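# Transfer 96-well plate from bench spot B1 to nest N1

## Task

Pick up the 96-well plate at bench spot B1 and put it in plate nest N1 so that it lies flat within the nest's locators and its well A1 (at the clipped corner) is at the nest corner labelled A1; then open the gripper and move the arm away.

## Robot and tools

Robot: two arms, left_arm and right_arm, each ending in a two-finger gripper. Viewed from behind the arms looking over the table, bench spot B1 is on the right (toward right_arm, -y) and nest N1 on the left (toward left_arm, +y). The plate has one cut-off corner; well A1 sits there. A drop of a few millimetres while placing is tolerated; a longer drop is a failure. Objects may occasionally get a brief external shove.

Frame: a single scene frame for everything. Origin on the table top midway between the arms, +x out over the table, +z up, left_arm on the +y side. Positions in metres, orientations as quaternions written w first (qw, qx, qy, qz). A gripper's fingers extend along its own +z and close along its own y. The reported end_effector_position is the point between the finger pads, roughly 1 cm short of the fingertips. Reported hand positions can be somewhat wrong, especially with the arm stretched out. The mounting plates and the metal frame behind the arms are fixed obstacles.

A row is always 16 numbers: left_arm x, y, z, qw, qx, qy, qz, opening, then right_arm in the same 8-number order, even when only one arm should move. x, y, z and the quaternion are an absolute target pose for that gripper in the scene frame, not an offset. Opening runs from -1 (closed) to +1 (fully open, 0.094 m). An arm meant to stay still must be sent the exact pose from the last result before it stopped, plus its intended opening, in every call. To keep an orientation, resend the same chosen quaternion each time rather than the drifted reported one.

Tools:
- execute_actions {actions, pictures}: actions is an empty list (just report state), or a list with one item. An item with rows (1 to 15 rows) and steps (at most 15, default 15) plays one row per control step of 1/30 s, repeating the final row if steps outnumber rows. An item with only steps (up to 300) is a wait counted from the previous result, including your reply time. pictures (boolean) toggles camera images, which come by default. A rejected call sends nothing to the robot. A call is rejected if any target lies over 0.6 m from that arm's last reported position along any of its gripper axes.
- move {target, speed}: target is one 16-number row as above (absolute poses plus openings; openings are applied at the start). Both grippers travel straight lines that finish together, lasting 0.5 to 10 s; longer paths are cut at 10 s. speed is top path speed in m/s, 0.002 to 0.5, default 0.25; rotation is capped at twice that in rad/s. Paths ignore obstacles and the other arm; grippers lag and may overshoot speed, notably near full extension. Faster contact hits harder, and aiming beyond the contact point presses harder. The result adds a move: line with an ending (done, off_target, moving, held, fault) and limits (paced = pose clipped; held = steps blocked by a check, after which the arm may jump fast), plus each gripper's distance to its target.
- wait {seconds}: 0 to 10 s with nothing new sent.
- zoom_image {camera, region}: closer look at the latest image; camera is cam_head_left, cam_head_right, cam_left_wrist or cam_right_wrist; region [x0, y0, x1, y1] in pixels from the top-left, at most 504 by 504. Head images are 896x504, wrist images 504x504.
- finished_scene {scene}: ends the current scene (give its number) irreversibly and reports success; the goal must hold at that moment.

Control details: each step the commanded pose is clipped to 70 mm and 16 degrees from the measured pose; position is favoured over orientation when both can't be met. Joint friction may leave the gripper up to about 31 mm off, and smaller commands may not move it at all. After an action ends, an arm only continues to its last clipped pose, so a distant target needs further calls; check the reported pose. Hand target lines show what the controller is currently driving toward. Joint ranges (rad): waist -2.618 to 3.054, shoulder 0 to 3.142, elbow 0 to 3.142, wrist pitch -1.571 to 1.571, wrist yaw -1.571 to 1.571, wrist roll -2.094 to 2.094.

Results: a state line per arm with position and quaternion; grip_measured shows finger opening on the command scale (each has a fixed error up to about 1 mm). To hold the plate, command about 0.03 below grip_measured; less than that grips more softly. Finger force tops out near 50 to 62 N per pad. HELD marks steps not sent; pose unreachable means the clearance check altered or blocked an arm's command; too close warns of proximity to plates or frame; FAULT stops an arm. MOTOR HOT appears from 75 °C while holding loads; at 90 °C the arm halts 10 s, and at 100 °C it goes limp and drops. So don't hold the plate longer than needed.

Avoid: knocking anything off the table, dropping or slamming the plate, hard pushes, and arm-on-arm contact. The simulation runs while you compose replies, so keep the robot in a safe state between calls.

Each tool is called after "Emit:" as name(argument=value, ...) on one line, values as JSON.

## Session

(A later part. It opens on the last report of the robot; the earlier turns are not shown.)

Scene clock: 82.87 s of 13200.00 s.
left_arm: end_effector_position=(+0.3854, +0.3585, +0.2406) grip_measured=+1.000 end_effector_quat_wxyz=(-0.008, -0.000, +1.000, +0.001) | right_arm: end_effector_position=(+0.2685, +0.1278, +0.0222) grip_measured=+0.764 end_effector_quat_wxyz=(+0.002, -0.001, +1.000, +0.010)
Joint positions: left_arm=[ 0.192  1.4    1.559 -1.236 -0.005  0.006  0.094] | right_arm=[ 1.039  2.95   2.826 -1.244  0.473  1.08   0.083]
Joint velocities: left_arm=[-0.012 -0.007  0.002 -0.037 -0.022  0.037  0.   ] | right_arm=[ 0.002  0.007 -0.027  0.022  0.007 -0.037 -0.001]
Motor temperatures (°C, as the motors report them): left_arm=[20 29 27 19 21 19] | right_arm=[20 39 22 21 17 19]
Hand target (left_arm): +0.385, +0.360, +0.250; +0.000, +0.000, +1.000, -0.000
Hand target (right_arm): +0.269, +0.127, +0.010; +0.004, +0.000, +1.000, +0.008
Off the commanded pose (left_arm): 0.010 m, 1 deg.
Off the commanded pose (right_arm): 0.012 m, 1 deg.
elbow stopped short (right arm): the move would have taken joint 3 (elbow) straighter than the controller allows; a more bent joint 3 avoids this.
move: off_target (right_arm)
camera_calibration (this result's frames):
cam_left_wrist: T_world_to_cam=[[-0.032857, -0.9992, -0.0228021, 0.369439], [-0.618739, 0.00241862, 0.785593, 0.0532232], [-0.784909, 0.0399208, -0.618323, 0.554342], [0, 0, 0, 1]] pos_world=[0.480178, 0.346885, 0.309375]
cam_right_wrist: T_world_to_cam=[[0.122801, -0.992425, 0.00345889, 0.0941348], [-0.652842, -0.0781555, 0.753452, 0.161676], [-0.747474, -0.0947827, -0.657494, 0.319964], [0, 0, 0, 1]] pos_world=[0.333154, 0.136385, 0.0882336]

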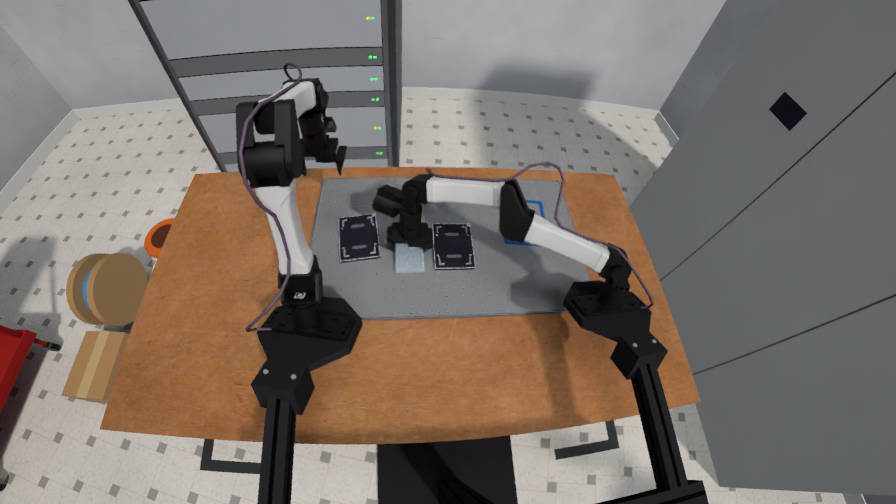

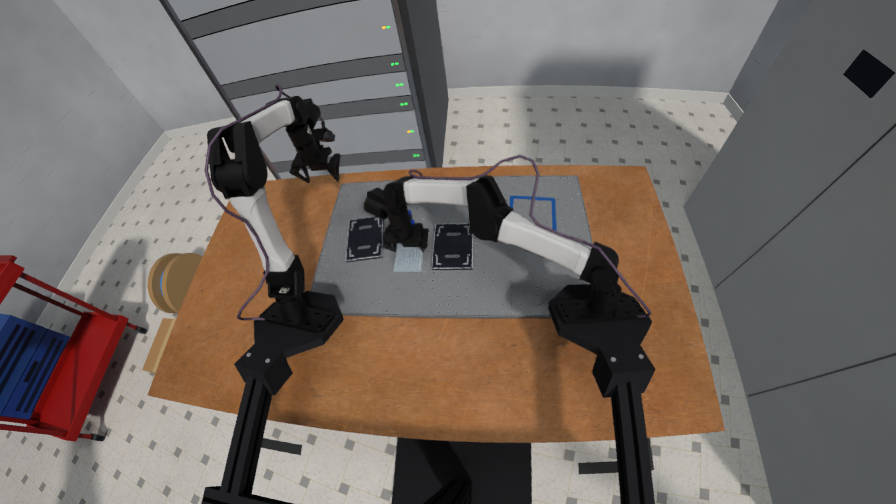

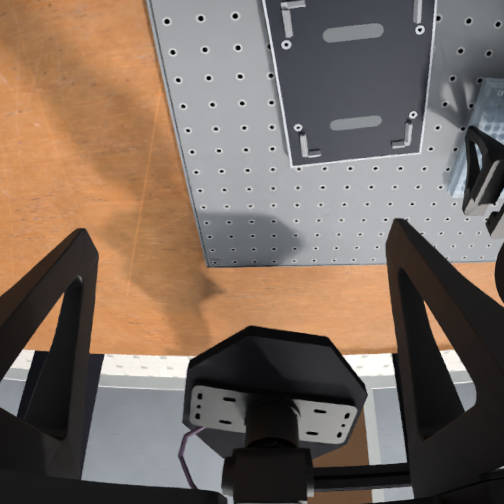

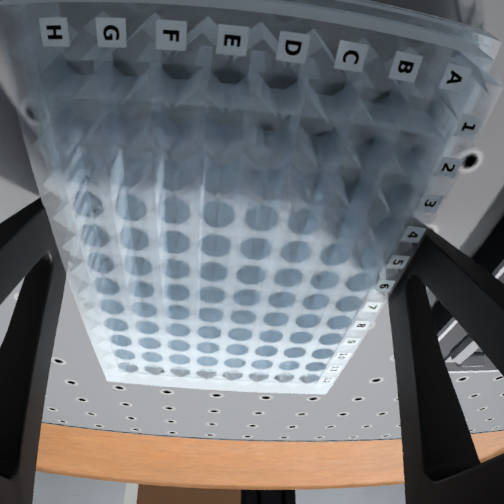

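Probably touching down. Release, lift, retreat.

Emit:
move(target=[0.385,0.36,0.25,0,0,1,0,1,0.269,0.128,0.018,0,0,1,0,1], speed=0.02)

Emit:
move(target=[0.385,0.36,0.25,0,0,1,0,1,0.269,0.11,0.10,0,0,1,0,1], speed=0.08)

Emit:
move(target=[0.385,0.36,0.25,0,0,1,0,1,0.35,-0.3,0.2,0,0,1,0,1])

Emit:
move(target=[0.25,0.13,0.10,0,0,1,0,1,0.35,-0.3,0.2,0,0,1,0,1])

Scene clock: 86.00 s of 13200.00 s.
left_arm: end_effector_position=(+0.3854, +0.3585, +0.2406) grip_measured=+1.000 end_effector_quat_wxyz=(-0.008, -0.000, +1.000, +0.001) | right_arm: end_effector_position=(+0.2686, +0.1280, +0.0222) grip_measured=+1.000 end_effector_quat_wxyz=(+0.002, -0.001, +1.000, +0.010)
Joint positions: left_arm=[ 0.192  1.4    1.559 -1.236 -0.005  0.006  0.094] | right_arm=[ 1.039  2.95   2.826 -1.244  0.473  1.08   0.094]
Joint velocities: left_arm=[ 0.007 -0.002 -0.012  0.022 -0.022  0.007  0.   ] | right_arm=[-0.007 -0.017  0.002 -0.007  0.051  0.007  0.   ]
Motor temperatures (°C, as the motors report them): left_arm=[20 29 27 19 21 19] | right_arm=[20 40 23 21 17 19]
Hand target (left_arm): +0.385, +0.360, +0.250; +0.000, +0.000, +1.000, -0.000
Hand target (right_arm): +0.269, +0.127, +0.018; +0.004, +0.000, +1.000, +0.008
Off the commanded pose (left_arm): 0.010 m, 1 deg.
Off the commanded pose (right_arm): 0.004 m, 1 deg.
elbow stopped short (right arm): the move would have taken joint 3 (elbow) straighter than the controller allows; a more bent joint 3 avoids this.
move: done
camera_calibration (this result's frames):
cam_left_wrist: T_world_to_cam=[[-0.032857, -0.9992, -0.0228021, 0.369439], [-0.618739, 0.00241862, 0.785593, 0.0532232], [-0.784909, 0.0399208, -0.618323, 0.554342], [0, 0, 0, 1]] pos_world=[0.480178, 0.346885, 0.309375]
cam_right_wrist: T_world_to_cam=[[0.122451, -0.99247, 0.00290067, 0.0943887], [-0.653104, -0.0783787, 0.753201, 0.161843], [-0.747302, -0.0941247, -0.657784, 0.319918], [0, 0, 0, 1]] pos_world=[0.333218, 0.136475, 0.0882623]

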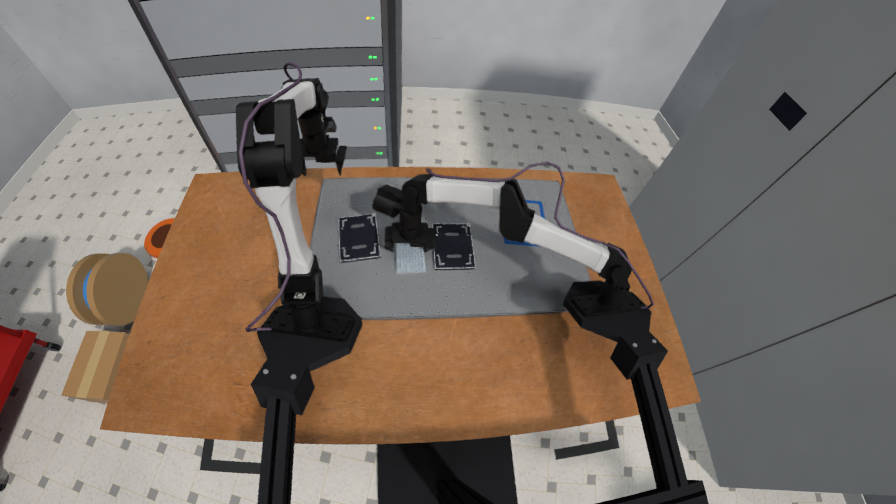

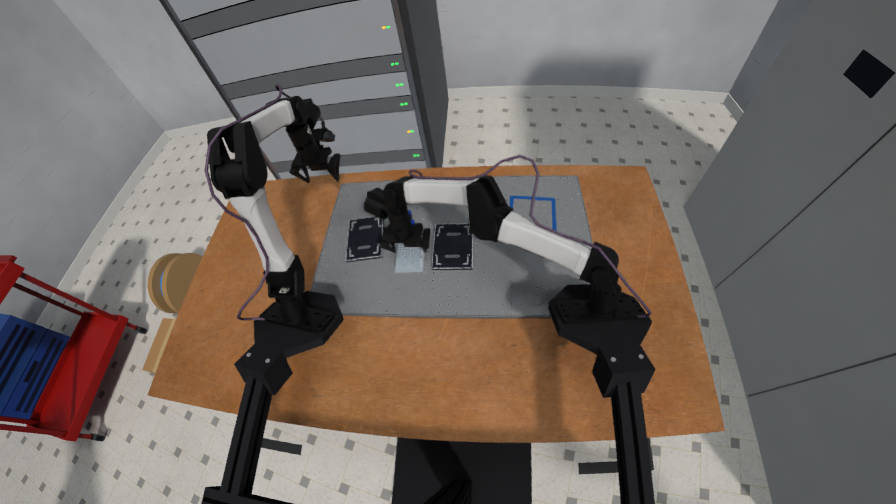

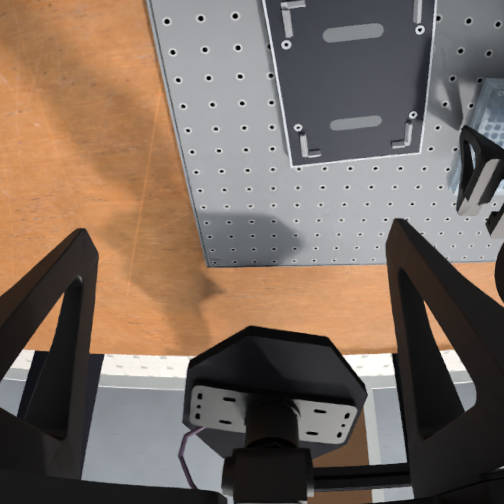

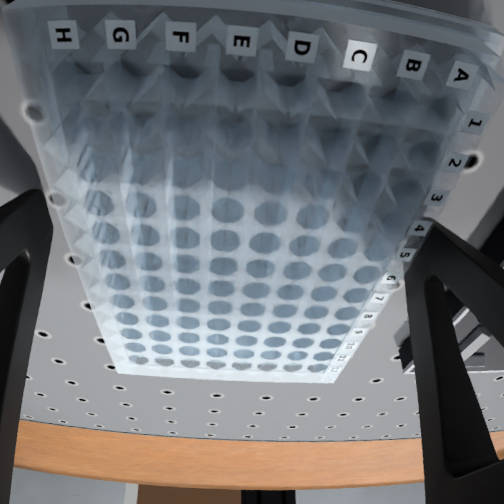

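Scene clock: 87.40 s of 13200.00 s.
left_arm: end_effector_position=(+0.3854, +0.3585, +0.2406) grip_measured=+1.000 end_effector_quat_wxyz=(-0.008, -0.000, +1.000, +0.001) | right_arm: end_effector_position=(+0.2756, +0.1181, +0.1016) grip_measured=+1.000 end_effector_quat_wxyz=(+0.001, +0.007, +1.000, +0.012)
Joint positions: left_arm=[ 0.192  1.4    1.559 -1.236 -0.005  0.006  0.094] | right_arm=[ 1.09   2.803  2.826 -1.413  0.48   1.15   0.094]
Joint velocities: left_arm=[ 0.002  0.012 -0.007  0.037 -0.007 -0.11   0.   ] | right_arm=[ 0.012 -0.007 -0.017  0.007 -0.037 -0.022  0.   ]
Motor temperatures (°C, as the motors report them): left_arm=[20 30 27 19 21 19] | right_arm=[20 41 23 21 17 19]
Hand target (left_arm): +0.385, +0.360, +0.250; +0.000, +0.000, +1.000, -0.000
Hand target (right_arm): +0.270, +0.111, +0.100; -0.001, -0.000, +1.000, -0.004
Off the commanded pose (left_arm): 0.010 m, 1 deg.
Off the commanded pose (right_arm): 0.011 m, 2 deg.
move: off_target (right_arm)
camera_calibration (this result's frames):
cam_left_wrist: T_world_to_cam=[[-0.032857, -0.9992, -0.0228021, 0.369439], [-0.618739, 0.00241862, 0.785593, 0.0532232], [-0.784909, 0.0399208, -0.618323, 0.554342], [0, 0, 0, 1]] pos_world=[0.480178, 0.346885, 0.309375]
cam_right_wrist: T_world_to_cam=[[0.107319, -0.994225, -0.00014645, 0.0881487], [-0.653311, -0.0706311, 0.753788, 0.104967], [-0.749445, -0.0808002, -0.657118, 0.375335], [0, 0, 0, 1]] pos_world=[0.340408, 0.125381, 0.167529]

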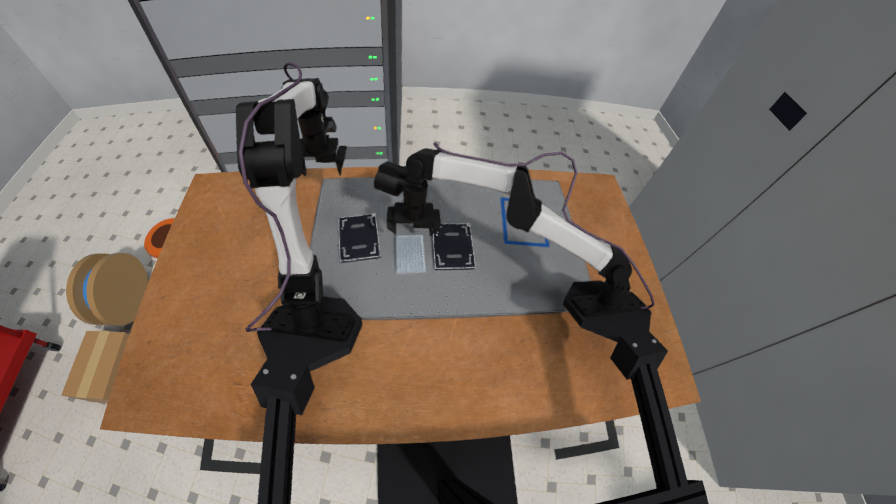

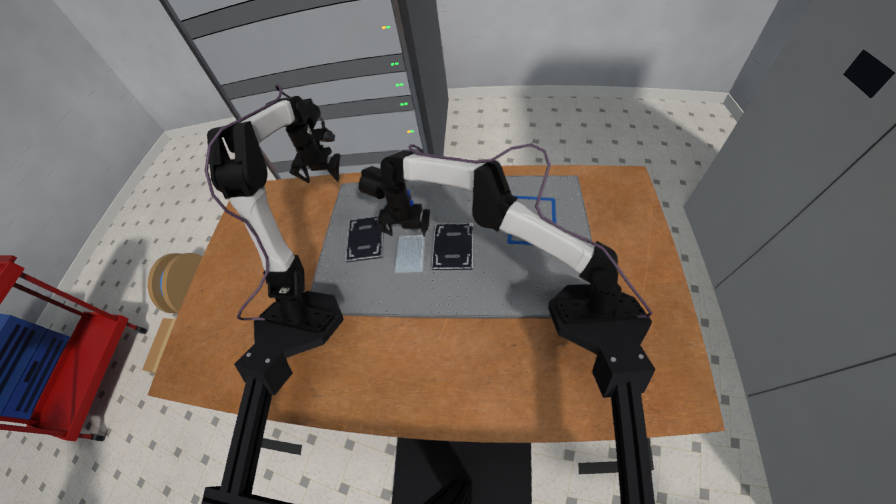

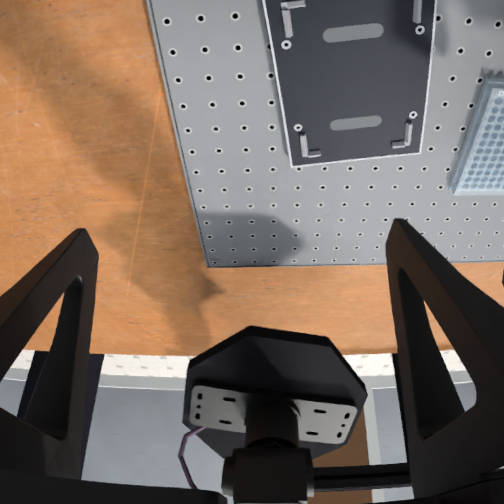

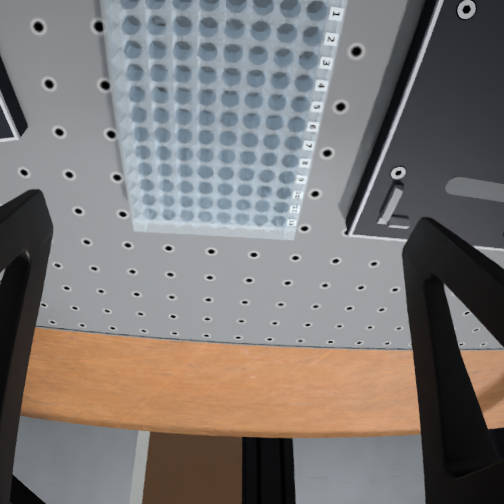

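Scene clock: 89.87 s of 13200.00 s.
left_arm: end_effector_position=(+0.3854, +0.3585, +0.2406) grip_measured=+1.000 end_effector_quat_wxyz=(-0.008, -0.000, +1.000, +0.001) | right_arm: end_effector_position=(+0.3576, -0.2953, +0.2038) grip_measured=+1.000 end_effector_quat_wxyz=(+0.006, +0.005, +1.000, +0.004)
Joint positions: left_arm=[ 0.192  1.4    1.559 -1.236 -0.005  0.006  0.094] | right_arm=[ 0.277  1.284  1.209 -1.02   0.22   0.328  0.094]
Joint velocities: left_arm=[ 0.007 -0.002 -0.002 -0.007 -0.037  0.022  0.   ] | right_arm=[-0.002  0.002  0.007 -0.066  0.037 -0.051  0.   ]
Motor temperatures (°C, as the motors report them): left_arm=[20 30 27 19 21 19] | right_arm=[20 41 23 21 17 19]
Hand target (left_arm): +0.385, +0.360, +0.250; +0.000, +0.000, +1.000, -0.000
Hand target (right_arm): +0.349, -0.299, +0.202; -0.006, +0.002, +1.000, +0.004
Off the commanded pose (left_arm): 0.010 m, 1 deg.
Off the commanded pose (right_arm): 0.010 m, 1 deg.
move: done
camera_calibration (this result's frames):
cam_left_wrist: T_world_to_cam=[[-0.032857, -0.9992, -0.0228021, 0.369439], [-0.618739, 0.00241862, 0.785593, 0.0532232], [-0.784909, 0.0399208, -0.618323, 0.554342], [0, 0, 0, 1]] pos_world=[0.480178, 0.346885, 0.309375]
cam_right_wrist: T_world_to_cam=[[0.111023, -0.993693, 0.0157265, -0.335982], [-0.660014, -0.0618928, 0.7487, 0.0582751], [-0.743005, -0.0935029, -0.662723, 0.465714], [0, 0, 0, 1]] pos_world=[0.421792, -0.286711, 0.270293]

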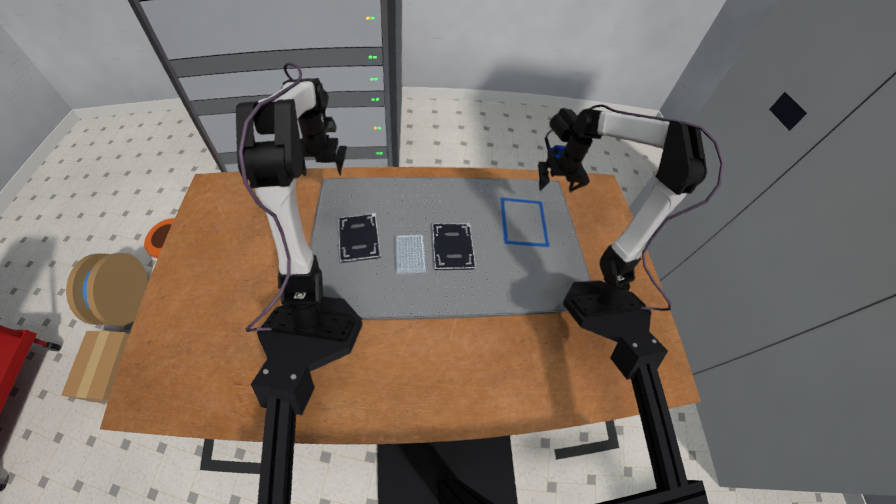

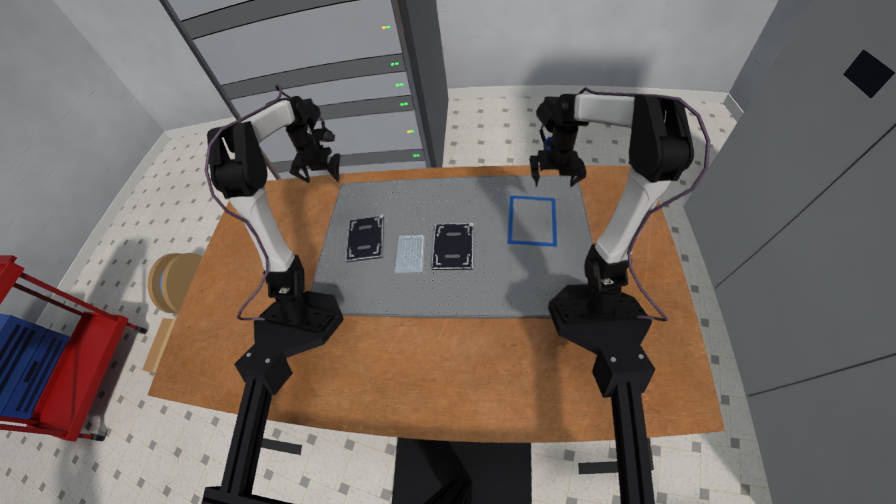

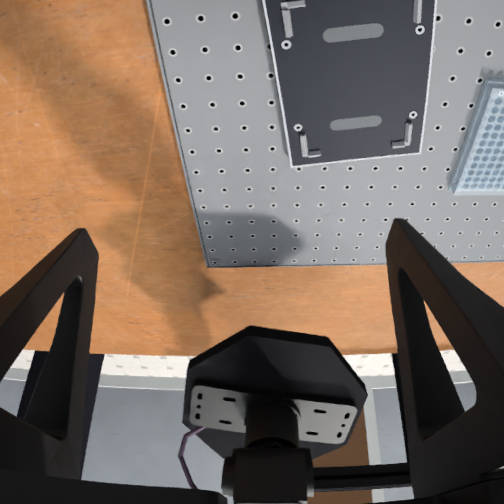

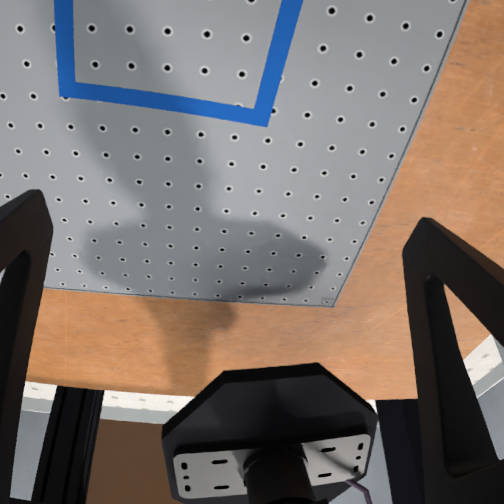

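Scene clock: 91.77 s of 13200.00 s.
left_arm: end_effector_position=(+0.2468, +0.1316, +0.1033) grip_measured=+1.000 end_effector_quat_wxyz=(-0.008, +0.006, +1.000, +0.005) | right_arm: end_effector_position=(+0.3576, -0.2953, +0.2038) grip_measured=+1.000 end_effector_quat_wxyz=(+0.006, +0.001, +1.000, +0.004)
Joint positions: left_arm=[-0.689  1.628  1.028 -0.65  -0.383 -0.803  0.094] | right_arm=[ 0.277  1.284  1.209 -1.02   0.22   0.321  0.094]
Joint velocities: left_arm=[ 0.007  0.002  0.002 -0.007 -0.066  0.037  0.   ] | right_arm=[-0.002 -0.007 -0.002 -0.081  0.066 -0.022  0.   ]
Motor temperatures (°C, as the motors report them): left_arm=[20 30 27 19 21 19] | right_arm=[20 41 23 21 17 19]
Hand target (left_arm): +0.247, +0.130, +0.101; -0.002, +0.002, +1.000, +0.005
Hand target (right_arm): +0.350, -0.300, +0.200; -0.000, +0.000, +1.000, -0.000
Off the commanded pose (left_arm): 0.005 m, 1 deg.
Off the commanded pose (right_arm): 0.010 m, 1 deg.
move: done
camera_calibration (this result's frames):
cam_left_wrist: T_world_to_cam=[[-0.045062, -0.998525, -0.030274, 0.138676], [-0.618793, 0.00410855, 0.785543, 0.0756567], [-0.78426, 0.0541315, -0.618066, 0.367626], [0, 0, 0, 1]] pos_world=[0.341379, 0.11826, 0.171984]
cam_right_wrist: T_world_to_cam=[[0.117842, -0.992906, 0.0158167, -0.338207], [-0.659618, -0.0663601, 0.748666, 0.0568214], [-0.742306, -0.0986574, -0.662759, 0.46395], [0, 0, 0, 1]] pos_world=[0.421728, -0.286265, 0.270296]

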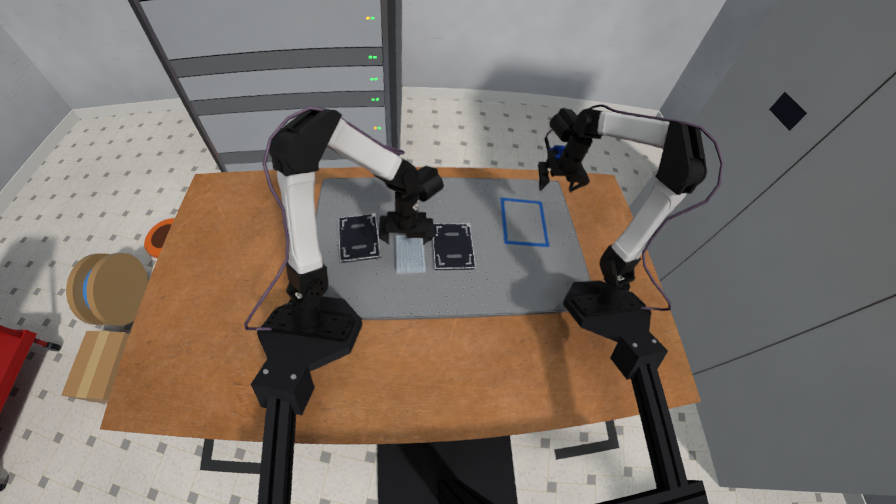

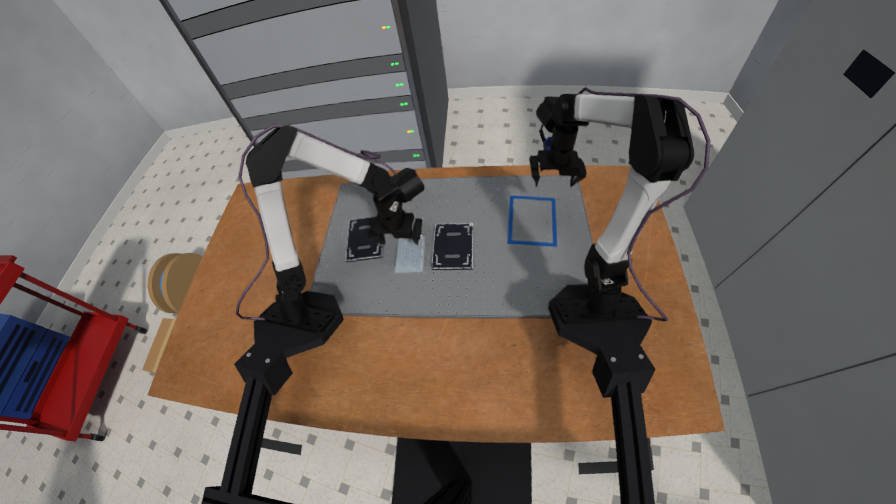

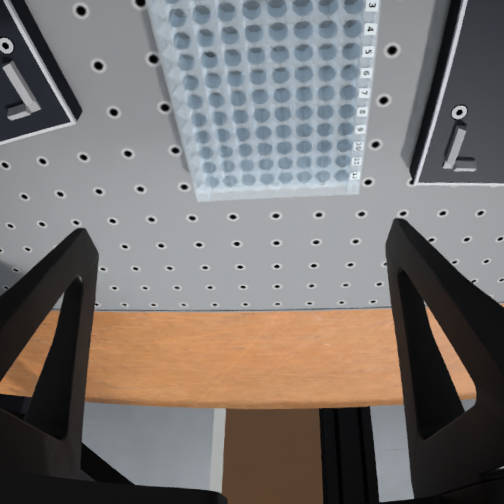

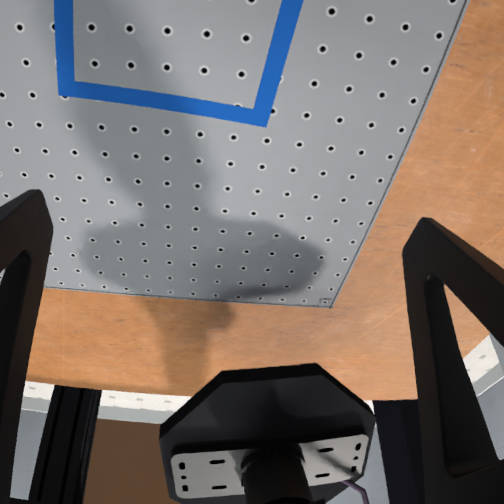

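Emit:
move(target=[0.262,0.114,0.04,0,0,1,0,1,0.35,-0.3,0.2,0,0,1,0,1], speed=0.06)

Scene clock: 96.60 s of 13200.00 s.
left_arm: end_effector_position=(+0.2542, +0.1190, +0.0418) grip_measured=+1.000 end_effector_quat_wxyz=(-0.005, +0.004, +1.000, +0.008) | right_arm: end_effector_position=(+0.3576, -0.2953, +0.2038) grip_measured=+1.000 end_effector_quat_wxyz=(+0.006, +0.001, +1.000, +0.004)
Joint positions: left_arm=[-0.631  1.832  1.044 -0.441 -0.372 -0.749  0.094] | right_arm=[ 0.277  1.284  1.209 -1.02   0.22   0.321  0.094]
Joint velocities: left_arm=[ 0.002  0.002 -0.007 -0.022  0.051 -0.037  0.   ] | right_arm=[-0.012  0.007 -0.002 -0.037  0.037 -0.007  0.   ]
Motor temperatures (°C, as the motors report them): left_arm=[20 29 27 19 21 19] | right_arm=[20 40 22 21 17 19]
Hand target (left_arm): +0.262, +0.114, +0.040; +0.000, -0.000, +1.000, -0.000
Hand target (right_arm): +0.350, -0.300, +0.200; -0.000, +0.000, +1.000, -0.000
Off the commanded pose (left_arm): 0.009 m, 1 deg.
Off the commanded pose (right_arm): 0.010 m, 1 deg.
After step 90, 0.23 s passed at rest.
move: done
camera_calibration (this result's frames):
cam_left_wrist: T_world_to_cam=[[-0.0408436, -0.998503, -0.036391, 0.12375], [-0.622764, -0.00304107, 0.782403, 0.130554], [-0.781343, 0.0546192, -0.621708, 0.335533], [0, 0, 0, 1]] pos_world=[0.348525, 0.105636, 0.110961]
cam_right_wrist: T_world_to_cam=[[0.117842, -0.992906, 0.0158167, -0.338207], [-0.659618, -0.0663601, 0.748666, 0.0568214], [-0.742306, -0.0986574, -0.662759, 0.46395], [0, 0, 0, 1]] pos_world=[0.421728, -0.286265, 0.270296]

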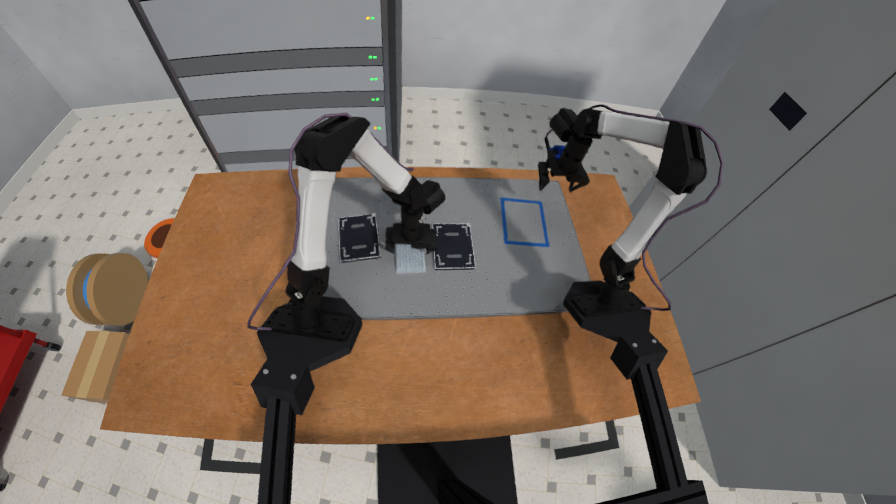

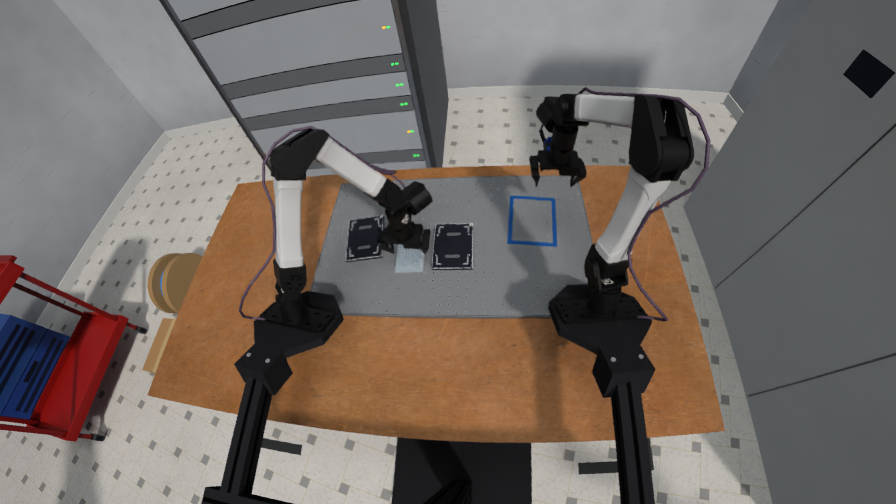

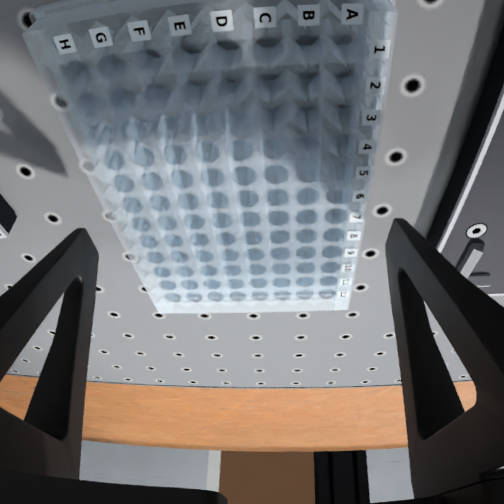

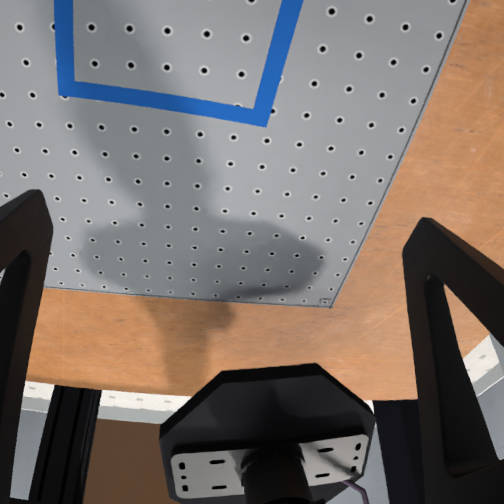

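Emit:
move(target=[0.262,0.119,0.018,0,0,1,0,1,0.35,-0.3,0.2,0,0,1,0,1], speed=0.025)

Scene clock: 100.43 s of 13200.00 s.
left_arm: end_effector_position=(+0.2610, +0.1192, +0.0230) grip_measured=+1.000 end_effector_quat_wxyz=(+0.000, +0.000, +1.000, +0.003) | right_arm: end_effector_position=(+0.3576, -0.2953, +0.2038) grip_measured=+1.000 end_effector_quat_wxyz=(+0.006, +0.001, +1.000, +0.004)
Joint positions: left_arm=[-0.597  1.883  1.044 -0.361 -0.36  -0.717  0.094] | right_arm=[ 0.277  1.284  1.209 -1.02   0.22   0.321  0.094]
Joint velocities: left_arm=[-0.002 -0.007 -0.007  0.022 -0.022 -0.037  0.   ] | right_arm=[ 0.002 -0.007  0.007 -0.022  0.022 -0.022  0.   ]
Motor temperatures (°C, as the motors report them): left_arm=[20 29 27 19 21 19] | right_arm=[20 40 22 21 17 19]
Hand target (left_arm): +0.262, +0.119, +0.018; -0.000, -0.000, +1.000, -0.000
Hand target (right_arm): +0.350, -0.300, +0.200; -0.000, +0.000, +1.000, -0.000
Off the commanded pose (left_arm): 0.005 m, 0 deg.
Off the commanded pose (right_arm): 0.010 m, 1 deg.
move: done
camera_calibration (this result's frames):
cam_left_wrist: T_world_to_cam=[[-0.0335165, -0.999091, -0.0263294, 0.121429], [-0.631251, 0.000737446, 0.775578, 0.151513], [-0.774854, 0.0426151, -0.630702, 0.329067], [0, 0, 0, 1]] pos_world=[0.354691, 0.107184, 0.0932304]
cam_right_wrist: T_world_to_cam=[[0.117842, -0.992906, 0.0158167, -0.338207], [-0.659618, -0.0663601, 0.748666, 0.0568214], [-0.742306, -0.0986574, -0.662759, 0.46395], [0, 0, 0, 1]] pos_world=[0.421728, -0.286265, 0.270296]

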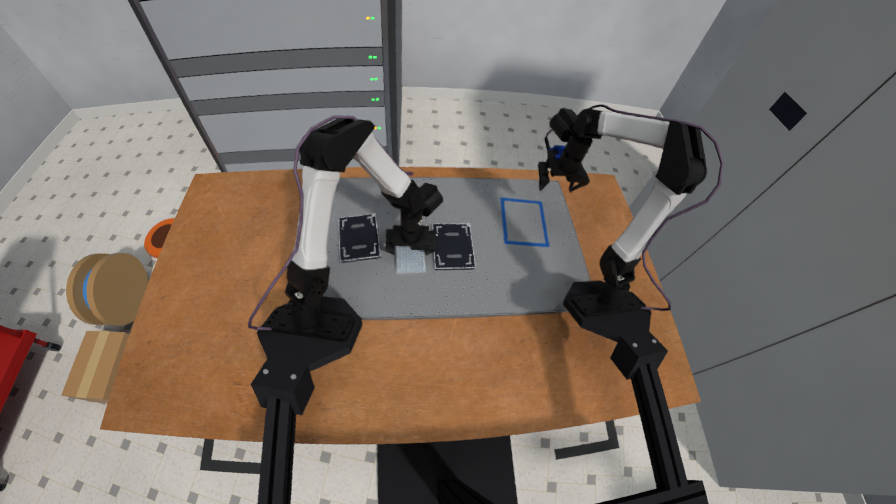

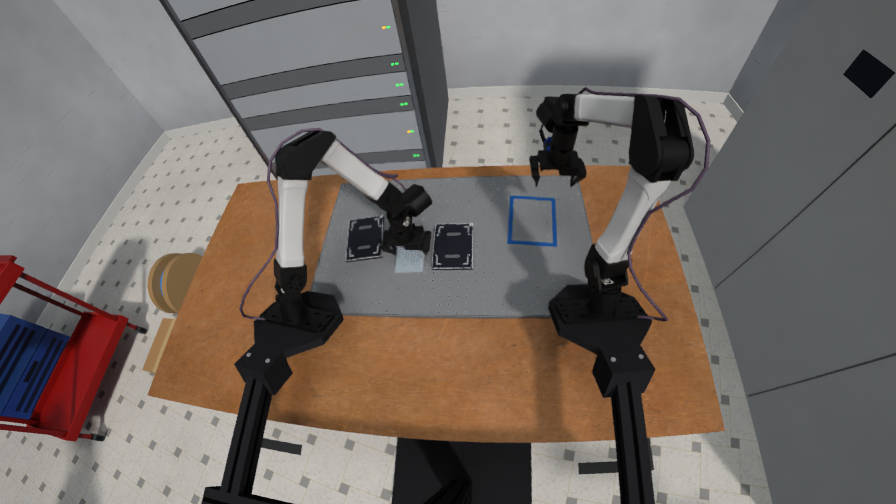

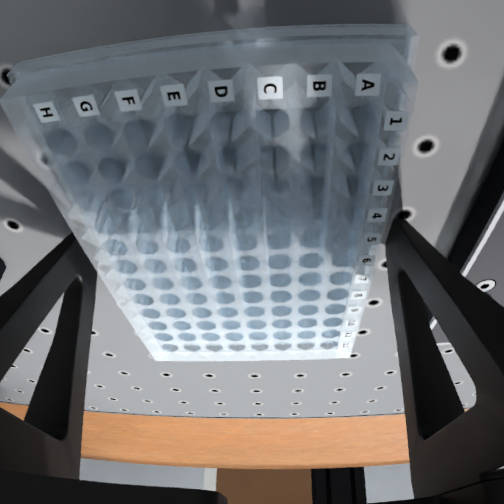

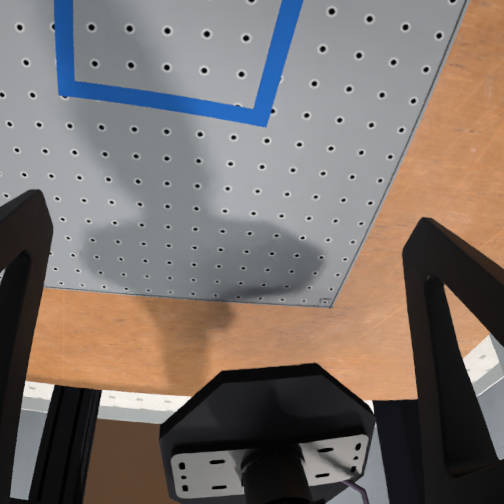

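Emit:
move(target=[0.244,0.124,0.012,0,0,1,0,1,0.35,-0.3,0.2,0,0,1,0,1], speed=0.02)

Emit:
move(target=[0.244,0.124,0.012,0,0,1,0,0.72,0.35,-0.3,0.2,0,0,1,0,1], speed=0.02)

Scene clock: 104.17 s of 13200.00 s.
left_arm: end_effector_position=(+0.2602, +0.1186, +0.0214) grip_measured=+1.000 end_effector_quat_wxyz=(+0.018, -0.003, +1.000, -0.005) | right_arm: end_effector_position=(+0.3576, -0.2953, +0.2038) grip_measured=+1.000 end_effector_quat_wxyz=(+0.006, +0.001, +1.000, +0.004)
Joint positions: left_arm=[-0.604  1.871  0.999 -0.291 -0.373 -0.716  0.094] | right_arm=[ 0.277  1.284  1.209 -1.02   0.22   0.321  0.094]
Joint velocities: left_arm=[-0.027 -0.007  0.002 -0.095 -0.007 -0.007  0.   ] | right_arm=[-0.002 -0.012 -0.002 -0.037  0.066  0.007  0.   ]
Motor temperatures (°C, as the motors report them): left_arm=[20 29 26 19 21 19] | right_arm=[19 40 22 21 17 19]
Hand target (left_arm): +0.244, +0.124, +0.013; -0.000, -0.000, +1.000, +0.000
Hand target (right_arm): +0.350, -0.300, +0.200; -0.000, +0.000, +1.000, -0.000
Off the commanded pose (left_arm): 0.020 m, 2 deg.
Off the commanded pose (right_arm): 0.010 m, 1 deg.
move: off_target (left_arm)
camera_calibration (this result's frames):
cam_left_wrist: T_world_to_cam=[[-0.0257076, -0.999608, -0.0111311, 0.118522], [-0.657942, 0.0085355, 0.75302, 0.15873], [-0.75263, 0.0266819, -0.657903, 0.324179], [0, 0, 0, 1]] pos_world=[0.351469, 0.108471, 0.0950711]
cam_right_wrist: T_world_to_cam=[[0.117842, -0.992906, 0.0158167, -0.338207], [-0.659618, -0.0663601, 0.748666, 0.0568214], [-0.742306, -0.0986574, -0.662759, 0.46395], [0, 0, 0, 1]] pos_world=[0.421728, -0.286265, 0.270296]

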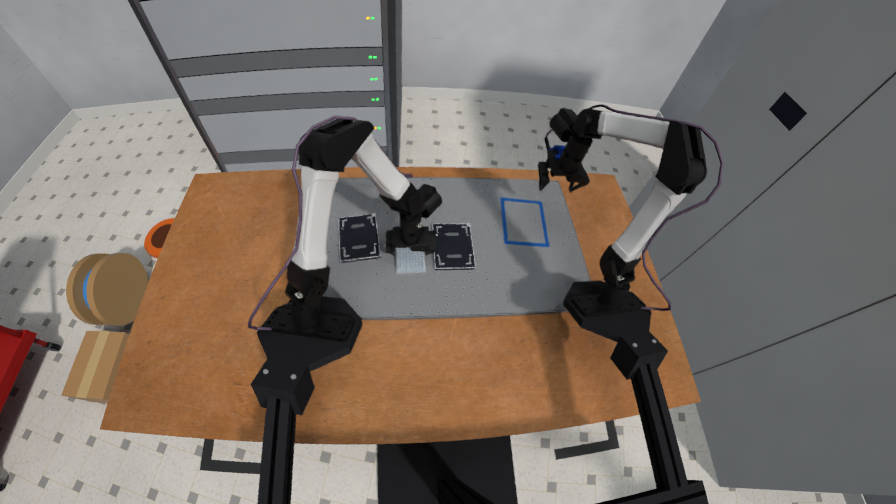

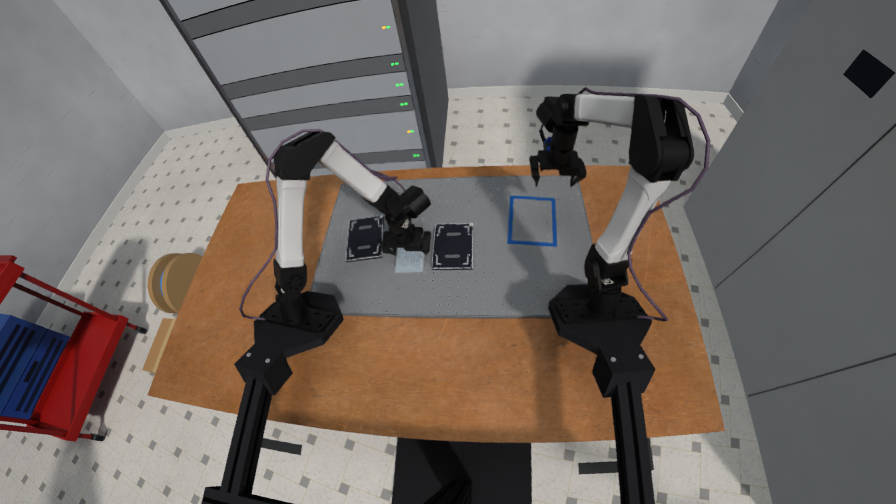

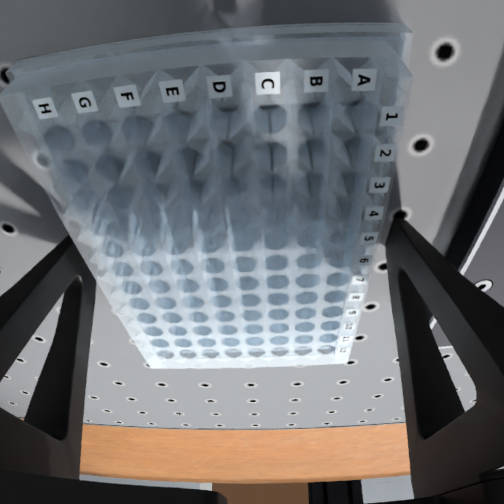

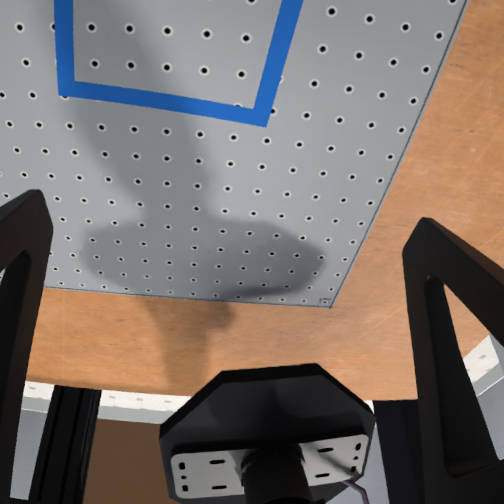

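Scene clock: 105.37 s of 13200.00 s.
left_arm: end_effector_position=(+0.2601, +0.1188, +0.0215) grip_measured=+0.775 end_effector_quat_wxyz=(+0.018, -0.003, +1.000, -0.006) | right_arm: end_effector_position=(+0.3576, -0.2953, +0.2038) grip_measured=+1.000 end_effector_quat_wxyz=(+0.006, +0.001, +1.000, +0.004)
Joint positions: left_arm=[-0.604  1.87   0.997 -0.289 -0.373 -0.716  0.083] | right_arm=[ 0.277  1.284  1.209 -1.02   0.22   0.321  0.094]
Joint velocities: left_arm=[-0.007 -0.012 -0.027  0.051 -0.007 -0.11  -0.001] | right_arm=[-0.007 -0.012 -0.012  0.007  0.066  0.007  0.   ]
Motor temperatures (°C, as the motors report them): left_arm=[20 29 26 19 21 19] | right_arm=[19 40 22 21 17 19]
Hand target (left_arm): +0.244, +0.124, +0.013; -0.000, -0.000, +1.000, +0.001
Hand target (right_arm): +0.350, -0.300, +0.200; -0.000, +0.000, +1.000, -0.000
Off the commanded pose (left_arm): 0.019 m, 2 deg.
Off the commanded pose (right_arm): 0.010 m, 1 deg.
move: off_target (left_arm)
camera_calibration (this result's frames):
cam_left_wrist: T_world_to_cam=[[-0.0252984, -0.999625, -0.0104431, 0.118619], [-0.658551, 0.00880529, 0.752485, 0.158664], [-0.752111, 0.025914, -0.658527, 0.324062], [0, 0, 0, 1]] pos_world=[0.351219, 0.10878, 0.0952502]
cam_right_wrist: T_world_to_cam=[[0.117842, -0.992906, 0.0158167, -0.338207], [-0.659618, -0.0663601, 0.748666, 0.0568214], [-0.742306, -0.0986574, -0.662759, 0.46395], [0, 0, 0, 1]] pos_world=[0.421728, -0.286265, 0.270296]

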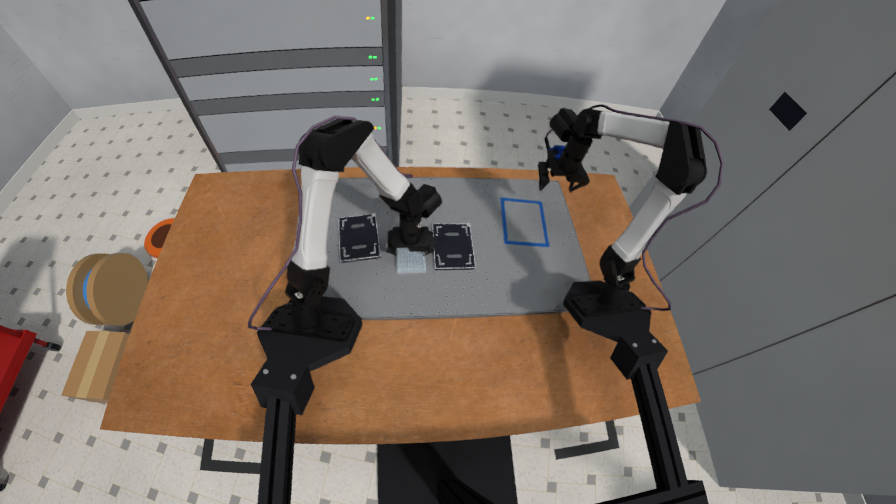

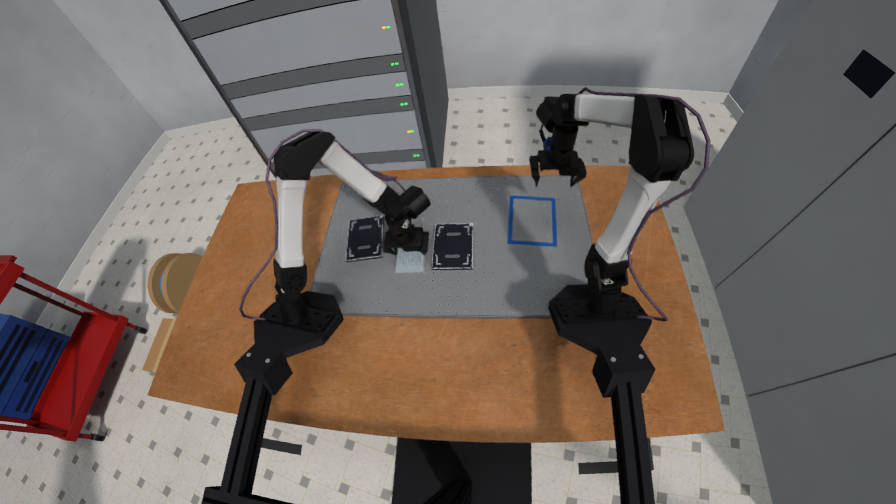

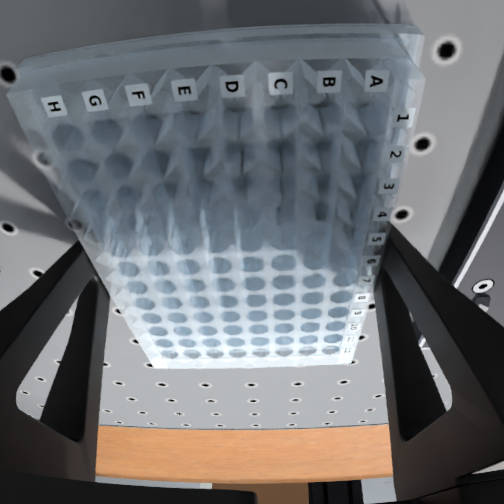

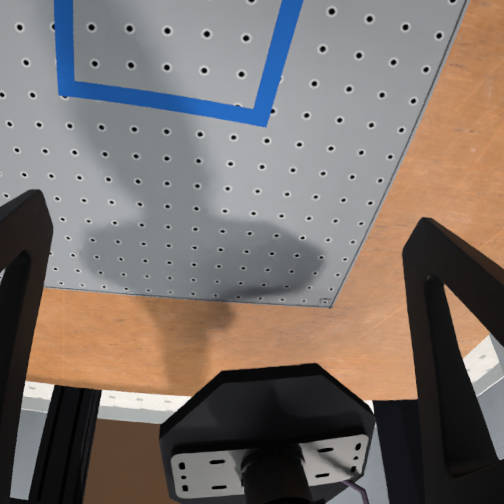

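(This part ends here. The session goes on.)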